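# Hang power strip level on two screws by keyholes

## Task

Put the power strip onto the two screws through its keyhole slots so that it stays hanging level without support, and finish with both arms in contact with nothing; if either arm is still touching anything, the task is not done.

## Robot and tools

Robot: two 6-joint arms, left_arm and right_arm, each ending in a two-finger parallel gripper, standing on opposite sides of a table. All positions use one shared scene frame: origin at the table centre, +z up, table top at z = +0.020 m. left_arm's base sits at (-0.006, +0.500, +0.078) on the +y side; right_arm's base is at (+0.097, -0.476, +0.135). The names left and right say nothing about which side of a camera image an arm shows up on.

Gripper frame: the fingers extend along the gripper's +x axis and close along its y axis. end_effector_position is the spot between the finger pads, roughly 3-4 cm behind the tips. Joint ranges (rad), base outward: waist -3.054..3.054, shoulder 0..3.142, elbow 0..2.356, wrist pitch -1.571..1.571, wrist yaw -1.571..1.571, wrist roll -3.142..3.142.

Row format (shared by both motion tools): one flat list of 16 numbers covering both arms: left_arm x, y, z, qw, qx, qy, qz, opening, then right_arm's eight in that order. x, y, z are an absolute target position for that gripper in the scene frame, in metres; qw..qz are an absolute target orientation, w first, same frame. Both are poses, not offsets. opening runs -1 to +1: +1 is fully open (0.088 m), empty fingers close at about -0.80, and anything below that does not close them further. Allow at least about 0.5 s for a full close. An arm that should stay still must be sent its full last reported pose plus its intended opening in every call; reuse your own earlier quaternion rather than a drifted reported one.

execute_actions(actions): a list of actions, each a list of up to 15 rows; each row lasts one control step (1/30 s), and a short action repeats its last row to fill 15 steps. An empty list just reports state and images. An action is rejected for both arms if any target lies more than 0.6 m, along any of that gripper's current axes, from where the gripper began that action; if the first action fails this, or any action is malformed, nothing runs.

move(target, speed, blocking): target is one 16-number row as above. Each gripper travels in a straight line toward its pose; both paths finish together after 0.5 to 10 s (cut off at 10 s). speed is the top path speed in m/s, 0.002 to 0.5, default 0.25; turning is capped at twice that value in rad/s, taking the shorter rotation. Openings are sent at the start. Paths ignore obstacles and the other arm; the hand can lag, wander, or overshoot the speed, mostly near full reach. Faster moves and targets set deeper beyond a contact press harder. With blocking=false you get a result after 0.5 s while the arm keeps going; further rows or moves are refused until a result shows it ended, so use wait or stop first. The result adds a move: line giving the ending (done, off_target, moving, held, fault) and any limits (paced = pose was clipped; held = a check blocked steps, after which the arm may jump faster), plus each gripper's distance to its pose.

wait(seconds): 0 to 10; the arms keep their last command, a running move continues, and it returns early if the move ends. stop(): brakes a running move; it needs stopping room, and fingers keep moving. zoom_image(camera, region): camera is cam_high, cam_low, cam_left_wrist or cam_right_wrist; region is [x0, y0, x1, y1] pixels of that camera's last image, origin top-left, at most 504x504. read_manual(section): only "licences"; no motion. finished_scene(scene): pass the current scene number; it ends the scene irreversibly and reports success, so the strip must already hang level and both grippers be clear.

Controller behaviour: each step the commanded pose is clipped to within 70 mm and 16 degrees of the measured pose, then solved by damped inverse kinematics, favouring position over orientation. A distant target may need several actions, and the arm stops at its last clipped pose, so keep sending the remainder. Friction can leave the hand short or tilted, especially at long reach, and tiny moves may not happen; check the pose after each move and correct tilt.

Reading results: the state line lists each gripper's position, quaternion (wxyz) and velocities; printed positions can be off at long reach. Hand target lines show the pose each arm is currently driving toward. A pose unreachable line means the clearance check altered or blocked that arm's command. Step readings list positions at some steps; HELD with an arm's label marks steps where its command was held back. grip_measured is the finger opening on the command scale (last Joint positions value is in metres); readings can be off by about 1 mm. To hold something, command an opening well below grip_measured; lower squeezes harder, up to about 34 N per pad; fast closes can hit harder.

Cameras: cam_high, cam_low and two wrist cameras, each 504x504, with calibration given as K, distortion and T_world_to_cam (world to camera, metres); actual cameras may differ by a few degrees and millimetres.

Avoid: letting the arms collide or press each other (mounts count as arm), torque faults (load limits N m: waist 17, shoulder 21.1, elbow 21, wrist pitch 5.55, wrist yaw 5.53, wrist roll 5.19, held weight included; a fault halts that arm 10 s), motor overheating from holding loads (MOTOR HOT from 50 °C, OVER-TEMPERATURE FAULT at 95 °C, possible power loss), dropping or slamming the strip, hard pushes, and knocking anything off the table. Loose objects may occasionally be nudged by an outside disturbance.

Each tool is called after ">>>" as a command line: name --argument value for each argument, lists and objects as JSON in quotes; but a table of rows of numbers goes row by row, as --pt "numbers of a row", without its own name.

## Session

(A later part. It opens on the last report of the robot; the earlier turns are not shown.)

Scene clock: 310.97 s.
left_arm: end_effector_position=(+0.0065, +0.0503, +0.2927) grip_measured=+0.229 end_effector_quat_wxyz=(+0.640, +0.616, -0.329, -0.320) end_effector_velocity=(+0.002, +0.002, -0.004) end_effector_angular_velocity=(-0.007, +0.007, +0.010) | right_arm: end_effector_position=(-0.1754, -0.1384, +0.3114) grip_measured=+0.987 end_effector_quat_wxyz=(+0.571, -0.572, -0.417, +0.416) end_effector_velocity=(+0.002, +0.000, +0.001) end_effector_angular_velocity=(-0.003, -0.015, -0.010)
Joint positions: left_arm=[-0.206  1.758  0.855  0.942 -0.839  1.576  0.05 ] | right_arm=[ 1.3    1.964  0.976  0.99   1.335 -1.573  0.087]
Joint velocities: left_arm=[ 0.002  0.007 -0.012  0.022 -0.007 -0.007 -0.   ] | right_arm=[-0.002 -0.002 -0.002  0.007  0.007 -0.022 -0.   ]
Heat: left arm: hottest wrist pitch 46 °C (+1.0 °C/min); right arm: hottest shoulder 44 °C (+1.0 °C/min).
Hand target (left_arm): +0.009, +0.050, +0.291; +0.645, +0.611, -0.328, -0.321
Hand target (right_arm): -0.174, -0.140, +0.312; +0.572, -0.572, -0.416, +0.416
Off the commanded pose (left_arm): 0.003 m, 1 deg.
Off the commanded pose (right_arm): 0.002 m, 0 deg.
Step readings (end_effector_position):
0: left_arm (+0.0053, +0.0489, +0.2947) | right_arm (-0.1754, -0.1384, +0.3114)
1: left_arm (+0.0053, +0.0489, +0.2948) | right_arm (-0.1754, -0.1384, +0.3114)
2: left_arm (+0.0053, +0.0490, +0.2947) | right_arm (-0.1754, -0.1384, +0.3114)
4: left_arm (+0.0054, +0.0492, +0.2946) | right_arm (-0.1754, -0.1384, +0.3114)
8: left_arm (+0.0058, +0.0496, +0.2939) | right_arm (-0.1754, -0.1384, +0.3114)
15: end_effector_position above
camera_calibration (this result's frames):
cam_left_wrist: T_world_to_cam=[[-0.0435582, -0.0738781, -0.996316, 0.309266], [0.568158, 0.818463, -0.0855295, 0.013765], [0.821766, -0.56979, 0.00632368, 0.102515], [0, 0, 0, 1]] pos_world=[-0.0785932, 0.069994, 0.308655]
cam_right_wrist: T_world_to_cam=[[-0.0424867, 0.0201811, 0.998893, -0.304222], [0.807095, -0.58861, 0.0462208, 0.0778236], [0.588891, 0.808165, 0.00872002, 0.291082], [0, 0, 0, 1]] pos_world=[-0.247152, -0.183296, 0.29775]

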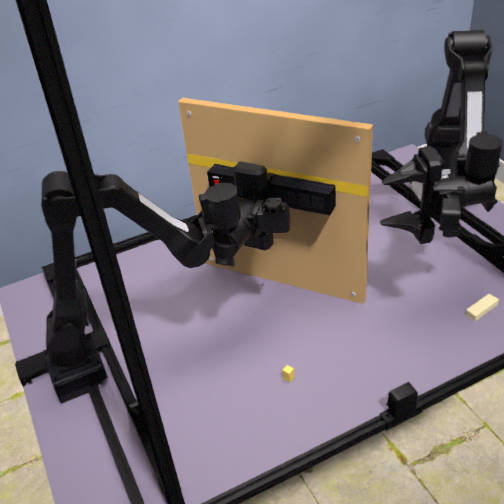

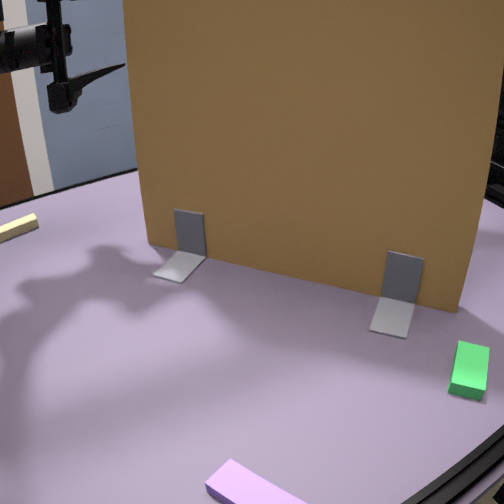

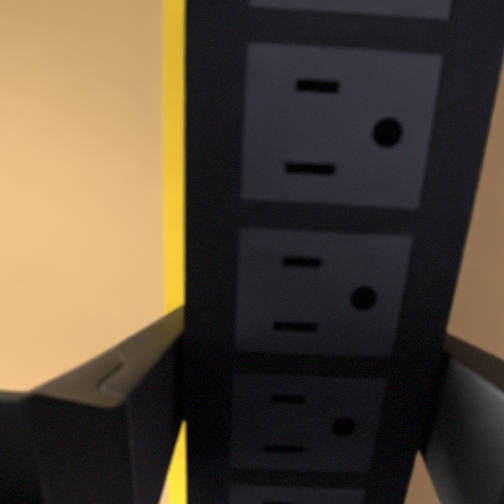

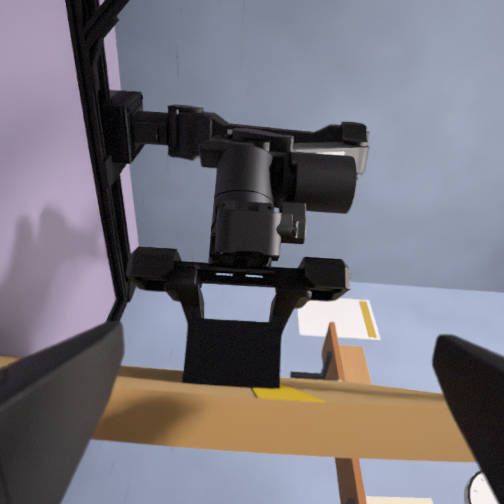

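>>> execute_actions --actions '[[[0.0088,0.05,0.2914,0.645,0.612,-0.328,-0.321,-0.3,-0.174,-0.14,0.312,0.572,-0.572,-0.4156,0.4156,1],[0.0089,0.0505,0.2912,0.6445,0.6125,-0.328,-0.321,-0.3,-0.174,-0.14,0.312,0.572,-0.572,-0.4156,0.4156,1],[0.009,0.051,0.291,0.644,0.613,-0.328,-0.321,-0.3,-0.174,-0.14,0.312,0.572,-0.572,-0.4156,0.4156,1],[0.0091,0.0515,0.2908,0.6435,0.6135,-0.328,-0.321,-0.3,-0.174,-0.14,0.312,0.572,-0.572,-0.4156,0.4156,1],[0.0093,0.052,0.2905,0.643,0.614,-0.328,-0.321,-0.3,-0.174,-0.14,0.312,0.572,-0.572,-0.4156,0.4156,1],[0.0095,0.0525,0.29,0.6425,0.6145,-0.328,-0.321,-0.3,-0.174,-0.14,0.312,0.572,-0.572,-0.4156,0.4156,1],[0.0097,0.053,0.2895,0.642,0.615,-0.328,-0.321,-0.3,-0.174,-0.14,0.312,0.572,-0.572,-0.4156,0.4156,1],[0.0099,0.0533,0.289,0.642,0.615,-0.328,-0.321,-0.3,-0.174,-0.14,0.312,0.572,-0.572,-0.4156,0.4156,1],[0.0101,0.0536,0.2885,0.642,0.615,-0.328,-0.321,-0.3,-0.174,-0.14,0.312,0.572,-0.572,-0.4156,0.4156,1],[0.0103,0.0538,0.288,0.642,0.615,-0.328,-0.321,-0.3,-0.174,-0.14,0.312,0.572,-0.572,-0.4156,0.4156,1]]]'

Scene clock: 317.87 s.
left_arm: end_effector_position=(+0.0078, +0.0525, +0.2816) grip_measured=+0.229 end_effector_quat_wxyz=(+0.634, +0.620, -0.327, -0.327) end_effector_velocity=(-0.002, -0.000, -0.001) end_effector_angular_velocity=(-0.005, +0.016, -0.010) | right_arm: end_effector_position=(-0.1754, -0.1384, +0.3114) grip_measured=+0.987 end_effector_quat_wxyz=(+0.571, -0.572, -0.417, +0.416) end_effector_velocity=(+0.000, +0.001, -0.001) end_effector_angular_velocity=(-0.006, -0.013, +0.005)
Joint positions: left_arm=[-0.202  1.765  0.83   0.949 -0.828  1.564  0.05 ] | right_arm=[ 1.3    1.963  0.975  0.99   1.335 -1.573  0.087]
Joint velocities: left_arm=[-0.002 -0.002 -0.002 -0.007  0.007 -0.022  0.   ] | right_arm=[-0.002 -0.002 -0.002 -0.007 -0.007 -0.007 -0.   ]
Heat: left arm: hottest wrist pitch 45 °C (+0.0 °C/min); right arm: hottest shoulder 44 °C (+1.0 °C/min).
Hand target (left_arm): +0.010, +0.054, +0.288; +0.642, +0.615, -0.328, -0.321
Hand target (right_arm): -0.174, -0.140, +0.312; +0.572, -0.572, -0.416, +0.416
Off the commanded pose (left_arm): 0.007 m, 1 deg.
Off the commanded pose (right_arm): 0.002 m, 0 deg.
Step readings (end_effector_position):
0: left_arm (+0.0066, +0.0505, +0.2922) | right_arm (-0.1754, -0.1384, +0.3114)
1: left_arm (+0.0066, +0.0505, +0.2922) | right_arm (-0.1754, -0.1384, +0.3114)
2: left_arm (+0.0066, +0.0505, +0.2922) | right_arm (-0.1754, -0.1384, +0.3114)
4: left_arm (+0.0069, +0.0506, +0.2920) | right_arm (-0.1754, -0.1384, +0.3114)
8: left_arm (+0.0076, +0.0520, +0.2855) | right_arm (-0.1754, -0.1384, +0.3114)
15: end_effector_position above
camera_calibration (this result's frames):
cam_left_wrist: T_world_to_cam=[[-0.0476946, -0.0551873, -0.997336, 0.297785], [0.573336, 0.8161, -0.0725767, 0.00674412], [0.817931, -0.57527, -0.0072827, 0.106952], [0, 0, 0, 1]] pos_world=[-0.0771435, 0.0724566, 0.29826]
cam_right_wrist: T_world_to_cam=[[-0.0424867, 0.0201811, 0.998893, -0.304256], [0.807095, -0.58861, 0.0462208, 0.0777292], [0.588891, 0.808165, 0.00872002, 0.291075], [0, 0, 0, 1]] pos_world=[-0.247073, -0.183344, 0.297788]

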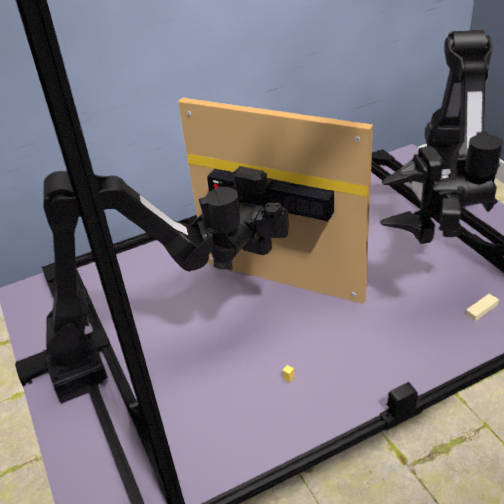

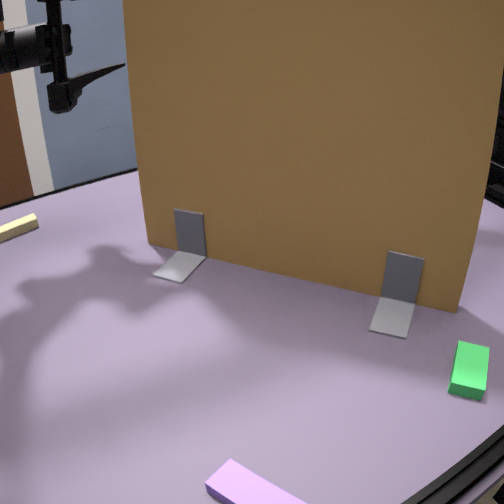

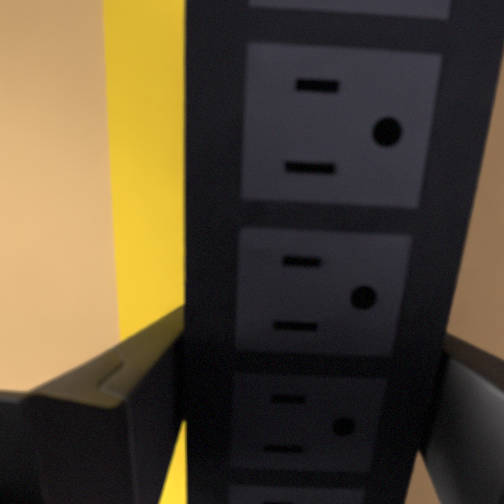

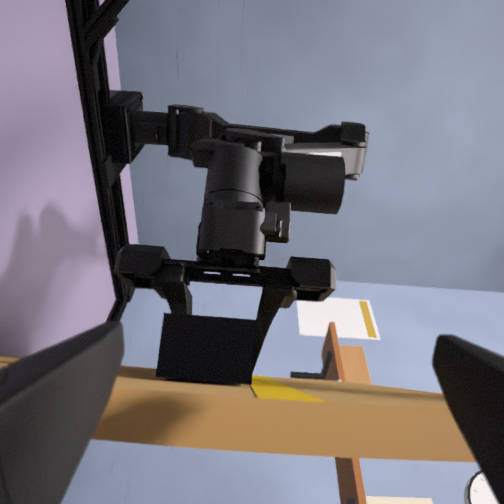

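The strip slid into the slots. Seating it fully, then releasing the grip.

>>> execute_actions --actions '[[[0.0098,0.0535,0.287,0.641,0.616,-0.328,-0.322,-0.3,-0.174,-0.14,0.312,0.572,-0.572,-0.4156,0.4156,1],[0.0093,0.0532,0.286,0.64,0.617,-0.328,-0.323,-0.3,-0.174,-0.14,0.312,0.572,-0.572,-0.4156,0.4156,1],[0.0088,0.053,0.285,0.639,0.618,-0.328,-0.324,-0.3,-0.174,-0.14,0.312,0.572,-0.572,-0.4156,0.4156,1],[0.0084,0.0528,0.284,0.638,0.618,-0.328,-0.324,-0.3,-0.174,-0.14,0.312,0.572,-0.572,-0.4156,0.4156,1],[0.008,0.0526,0.283,0.638,0.618,-0.328,-0.324,-0.3,-0.174,-0.14,0.312,0.572,-0.572,-0.4156,0.4156,1],[0.008,0.0526,0.282,0.638,0.618,-0.328,-0.324,-0.3,-0.174,-0.14,0.312,0.572,-0.572,-0.4156,0.4156,1],[0.008,0.0526,0.281,0.638,0.618,-0.328,-0.324,-0.3,-0.174,-0.14,0.312,0.572,-0.572,-0.4156,0.4156,1],[0.008,0.0526,0.28,0.638,0.618,-0.328,-0.324,-0.3,-0.174,-0.14,0.312,0.572,-0.572,-0.4156,0.4156,1],[0.008,0.0526,0.279,0.638,0.618,-0.328,-0.324,-0.3,-0.174,-0.14,0.312,0.572,-0.572,-0.4156,0.4156,1],[0.008,0.0526,0.278,0.638,0.618,-0.328,-0.324,-0.3,-0.174,-0.14,0.312,0.572,-0.572,-0.4156,0.4156,1],[0.008,0.0526,0.277,0.638,0.618,-0.328,-0.324,-0.3,-0.174,-0.14,0.312,0.572,-0.572,-0.4156,0.4156,1]],[[0.008,0.0526,0.277,0.638,0.618,-0.328,-0.324,0.0,-0.174,-0.14,0.312,0.572,-0.572,-0.4156,0.4156,1],[0.008,0.0526,0.277,0.638,0.618,-0.328,-0.324,0.15,-0.174,-0.14,0.312,0.572,-0.572,-0.4156,0.4156,1],[0.008,0.0526,0.277,0.638,0.618,-0.328,-0.324,0.22,-0.174,-0.14,0.312,0.572,-0.572,-0.4156,0.4156,1],[0.008,0.0526,0.277,0.638,0.618,-0.328,-0.324,0.26,-0.174,-0.14,0.312,0.572,-0.572,-0.4156,0.4156,1],[0.008,0.0526,0.277,0.638,0.618,-0.328,-0.324,0.3,-0.174,-0.14,0.312,0.572,-0.572,-0.4156,0.4156,1],[0.008,0.0526,0.277,0.638,0.618,-0.328,-0.324,0.36,-0.174,-0.14,0.312,0.572,-0.572,-0.4156,0.4156,1],[0.008,0.0526,0.277,0.638,0.618,-0.328,-0.324,0.44,-0.174,-0.14,0.312,0.572,-0.572,-0.4156,0.4156,1],[0.008,0.0526,0.277,0.638,0.618,-0.328,-0.324,0.52,-0.174,-0.14,0.312,0.572,-0.572,-0.4156,0.4156,1],[0.008,0.0526,0.277,0.638,0.618,-0.328,-0.324,0.6,-0.174,-0.14,0.312,0.572,-0.572,-0.4156,0.4156,1]]]'

>>> zoom_image --camera "cam_high" --region '[180, 140, 350, 240]'

Scene clock: 328.67 s.
left_arm: end_effector_position=(+0.0079, +0.0524, +0.2809) grip_measured=+0.549 end_effector_quat_wxyz=(+0.640, +0.615, -0.330, -0.323) end_effector_velocity=(-0.000, +0.001, -0.001) end_effector_angular_velocity=(+0.011, -0.007, +0.005) | right_arm: end_effector_position=(-0.1753, -0.1385, +0.3114) grip_measured=+0.987 end_effector_quat_wxyz=(+0.571, -0.572, -0.417, +0.416) end_effector_velocity=(-0.003, +0.000, +0.003) end_effector_angular_velocity=(+0.014, +0.026, +0.024)
Joint positions: left_arm=[-0.202  1.779  0.824  0.991 -0.829  1.57   0.066] | right_arm=[ 1.3    1.963  0.975  0.989  1.335 -1.573  0.087]
Joint velocities: left_arm=[-0.002 -0.002 -0.002 -0.007 -0.007  0.007  0.02 ] | right_arm=[ 0.002 -0.002 -0.002  0.022 -0.022  0.007 -0.   ]
Heat: left arm: hottest wrist pitch 46 °C (+1.0 °C/min); right arm: hottest shoulder 44 °C (+1.0 °C/min).
Hand target (left_arm): +0.008, +0.053, +0.277; +0.637, +0.618, -0.328, -0.324
Hand target (right_arm): -0.174, -0.140, +0.312; +0.572, -0.572, -0.416, +0.416
Off the commanded pose (left_arm): 0.004 m, 0 deg.
Off the commanded pose (right_arm): 0.002 m, 0 deg.
Step readings (end_effector_position; steps 1 to 15: 1st action; 16 to 30: 2nd action):
0: left_arm (+0.0077, +0.0525, +0.2813) | right_arm (-0.1753, -0.1385, +0.3115)
1: left_arm (+0.0077, +0.0525, +0.2813) | right_arm (-0.1753, -0.1385, +0.3115)
2: left_arm (+0.0077, +0.0525, +0.2813) | right_arm (-0.1753, -0.1385, +0.3115)
4: left_arm (+0.0077, +0.0525, +0.2813) | right_arm (-0.1753, -0.1385, +0.3115)
8: left_arm (+0.0077, +0.0523, +0.2805) | right_arm (-0.1753, -0.1385, +0.3114)
15: left_arm (+0.0076, +0.0522, +0.2796) | right_arm (-0.1753, -0.1385, +0.3114)
16: left_arm (+0.0078, +0.0522, +0.2795) | right_arm (-0.1753, -0.1385, +0.3114)
17: left_arm (+0.0078, +0.0522, +0.2795) | right_arm (-0.1753, -0.1385, +0.3114)
19: left_arm (+0.0078, +0.0522, +0.2794) | right_arm (-0.1753, -0.1385, +0.3114)
23: left_arm (+0.0079, +0.0523, +0.2800) | right_arm (-0.1753, -0.1385, +0.3114)
30: end_effector_position above
camera_calibration (this result's frames):
cam_left_wrist: T_world_to_cam=[[-0.0477492, -0.0734884, -0.996152, 0.297718], [0.572626, 0.815125, -0.0875817, 0.0109763], [0.818425, -0.574605, 0.00315985, 0.103749], [0, 0, 0, 1]] pos_world=[-0.0769803, 0.0725464, 0.297206]
cam_right_wrist: T_world_to_cam=[[-0.042812, 0.0203795, 0.998875, -0.304275], [0.80708, -0.5886, 0.0466005, 0.077517], [0.588888, 0.808167, 0.00875127, 0.291057], [0, 0, 0, 1]] pos_world=[-0.246989, -0.183395, 0.297773]

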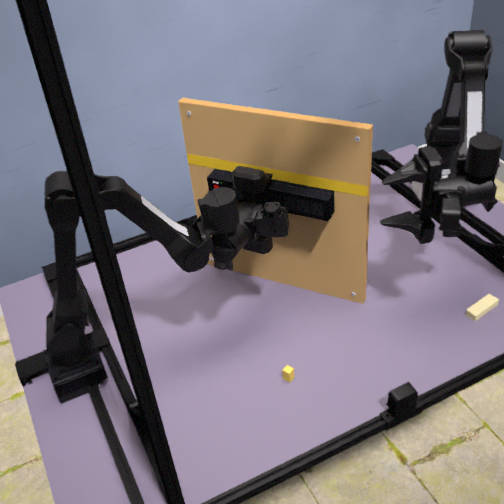

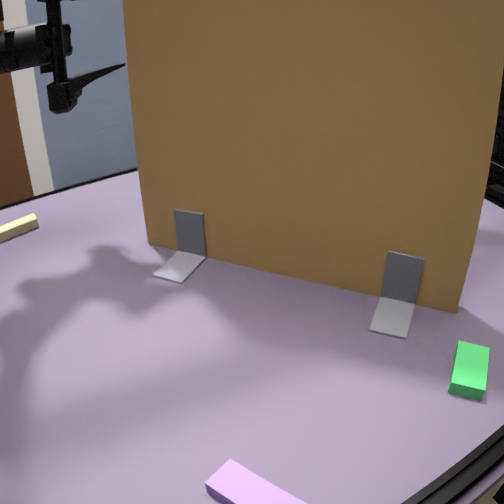

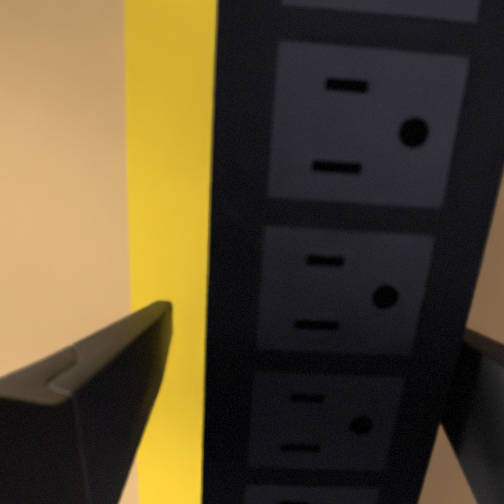

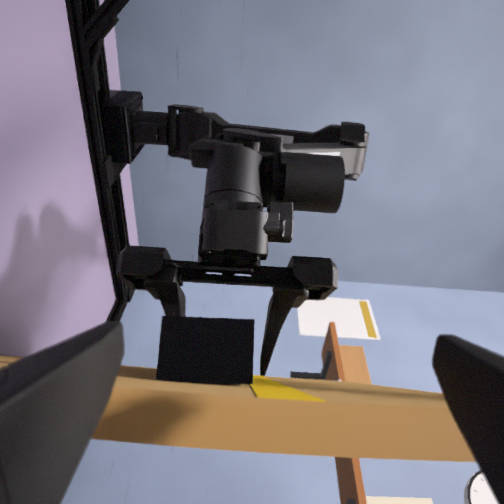

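Region (180, 140, 350, 240) of cam_high's 504x504 image, scaled by 2.965, with more detail than that image has; it fills the top 296 rows of this view, and the rest is white.

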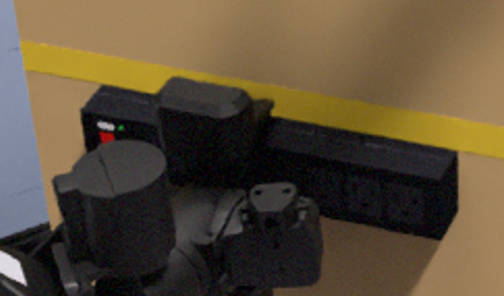

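>>> move --target '[-0.065,0.149,0.272,0.638,0.618,-0.328,-0.324,1,-0.19,-0.17,0.312,0.572,-0.572,-0.4156,0.4156,1]' --speed 0.15

>>> zoom_image --camera "cam_high" --region '[170, 130, 380, 250]'

Scene clock: 332.83 s.
left_arm: end_effector_position=(-0.0652, +0.1457, +0.2724) grip_measured=+1.000 end_effector_quat_wxyz=(+0.637, +0.617, -0.330, -0.323) end_effector_velocity=(-0.002, +0.005, +0.002) end_effector_angular_velocity=(-0.014, +0.013, +0.005) | right_arm: end_effector_position=(-0.1915, -0.1683, +0.3115) grip_measured=+0.987 end_effector_quat_wxyz=(+0.571, -0.572, -0.417, +0.416) end_effector_velocity=(+0.001, +0.001, +0.001) end_effector_angular_velocity=(+0.001, +0.005, +0.005)
Joint positions: left_arm=[-0.544  1.604  0.57   1.087 -1.17   1.599  0.088] | right_arm=[ 1.39   1.963  0.975  0.989  1.426 -1.573  0.087]
Joint velocities: left_arm=[-0.017 -0.012 -0.007  0.007 -0.022 -0.007  0.   ] | right_arm=[-0.002 -0.007 -0.002 -0.007 -0.007  0.007 -0.   ]
Heat: left arm: hottest wrist pitch 45 °C (+1.0 °C/min); right arm: hottest shoulder 44 °C (+1.0 °C/min).
Hand target (left_arm): -0.064, +0.149, +0.273; +0.637, +0.618, -0.329, -0.322
Hand target (right_arm): -0.190, -0.170, +0.312; +0.572, -0.572, -0.416, +0.416
Off the commanded pose (left_arm): 0.003 m, 0 deg.
Off the commanded pose (right_arm): 0.002 m, 0 deg.
move: done
camera_calibration (this result's frames):
cam_left_wrist: T_world_to_cam=[[-0.0441417, -0.0665788, -0.996804, 0.292031], [0.572649, 0.815902, -0.0798547, -0.0262513], [0.818611, -0.574344, 0.00211097, 0.217511], [0, 0, 0, 1]] pos_world=[-0.150133, 0.165788, 0.288543]
cam_right_wrist: T_world_to_cam=[[-0.0427489, 0.0204945, 0.998876, -0.304351], [0.807083, -0.588595, 0.0466172, 0.073104], [0.588889, 0.808168, 0.008621, 0.324712], [0, 0, 0, 1]] pos_world=[-0.263231, -0.213156, 0.297802]

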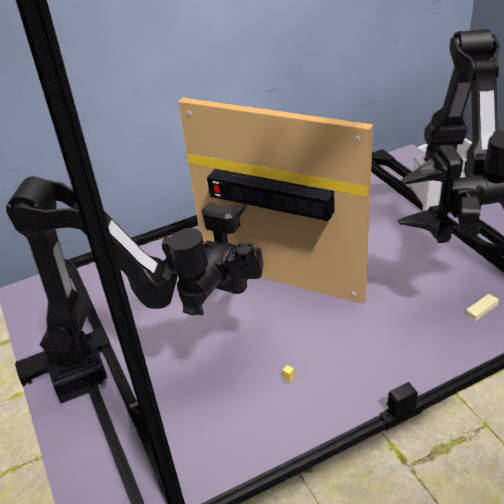

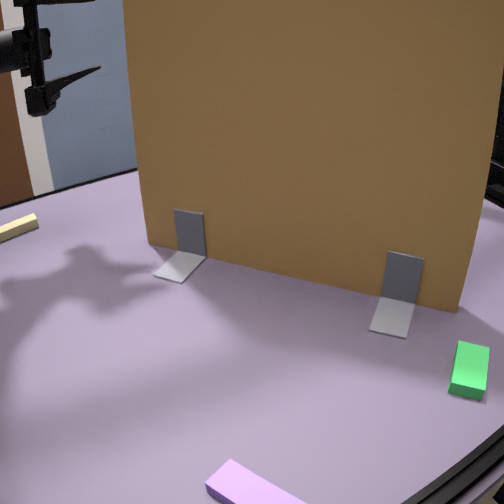

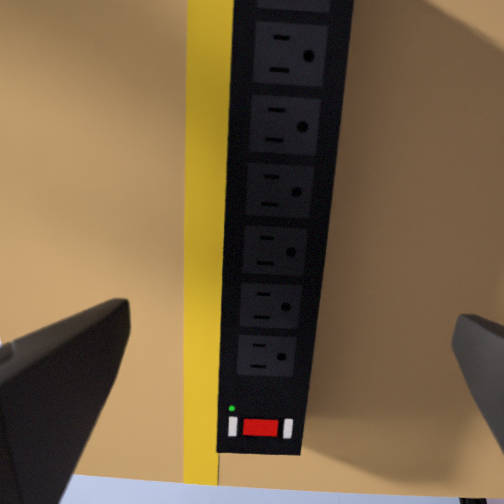

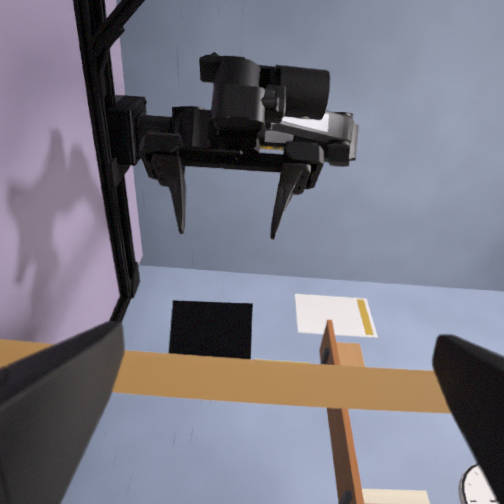

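Region (170, 130, 380, 250) of cam_high's 504x504 image, scaled by 2.400, with more detail than that image has; it fills the top 288 rows of this view, and the rest is white.

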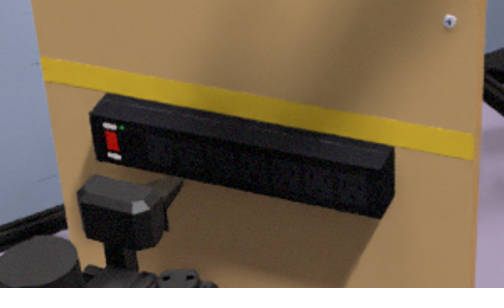

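The strip hangs level, with its top edge along the tape, and both arms are clear.

>>> finished_scene --scene 1

The scene is finished: the task was done.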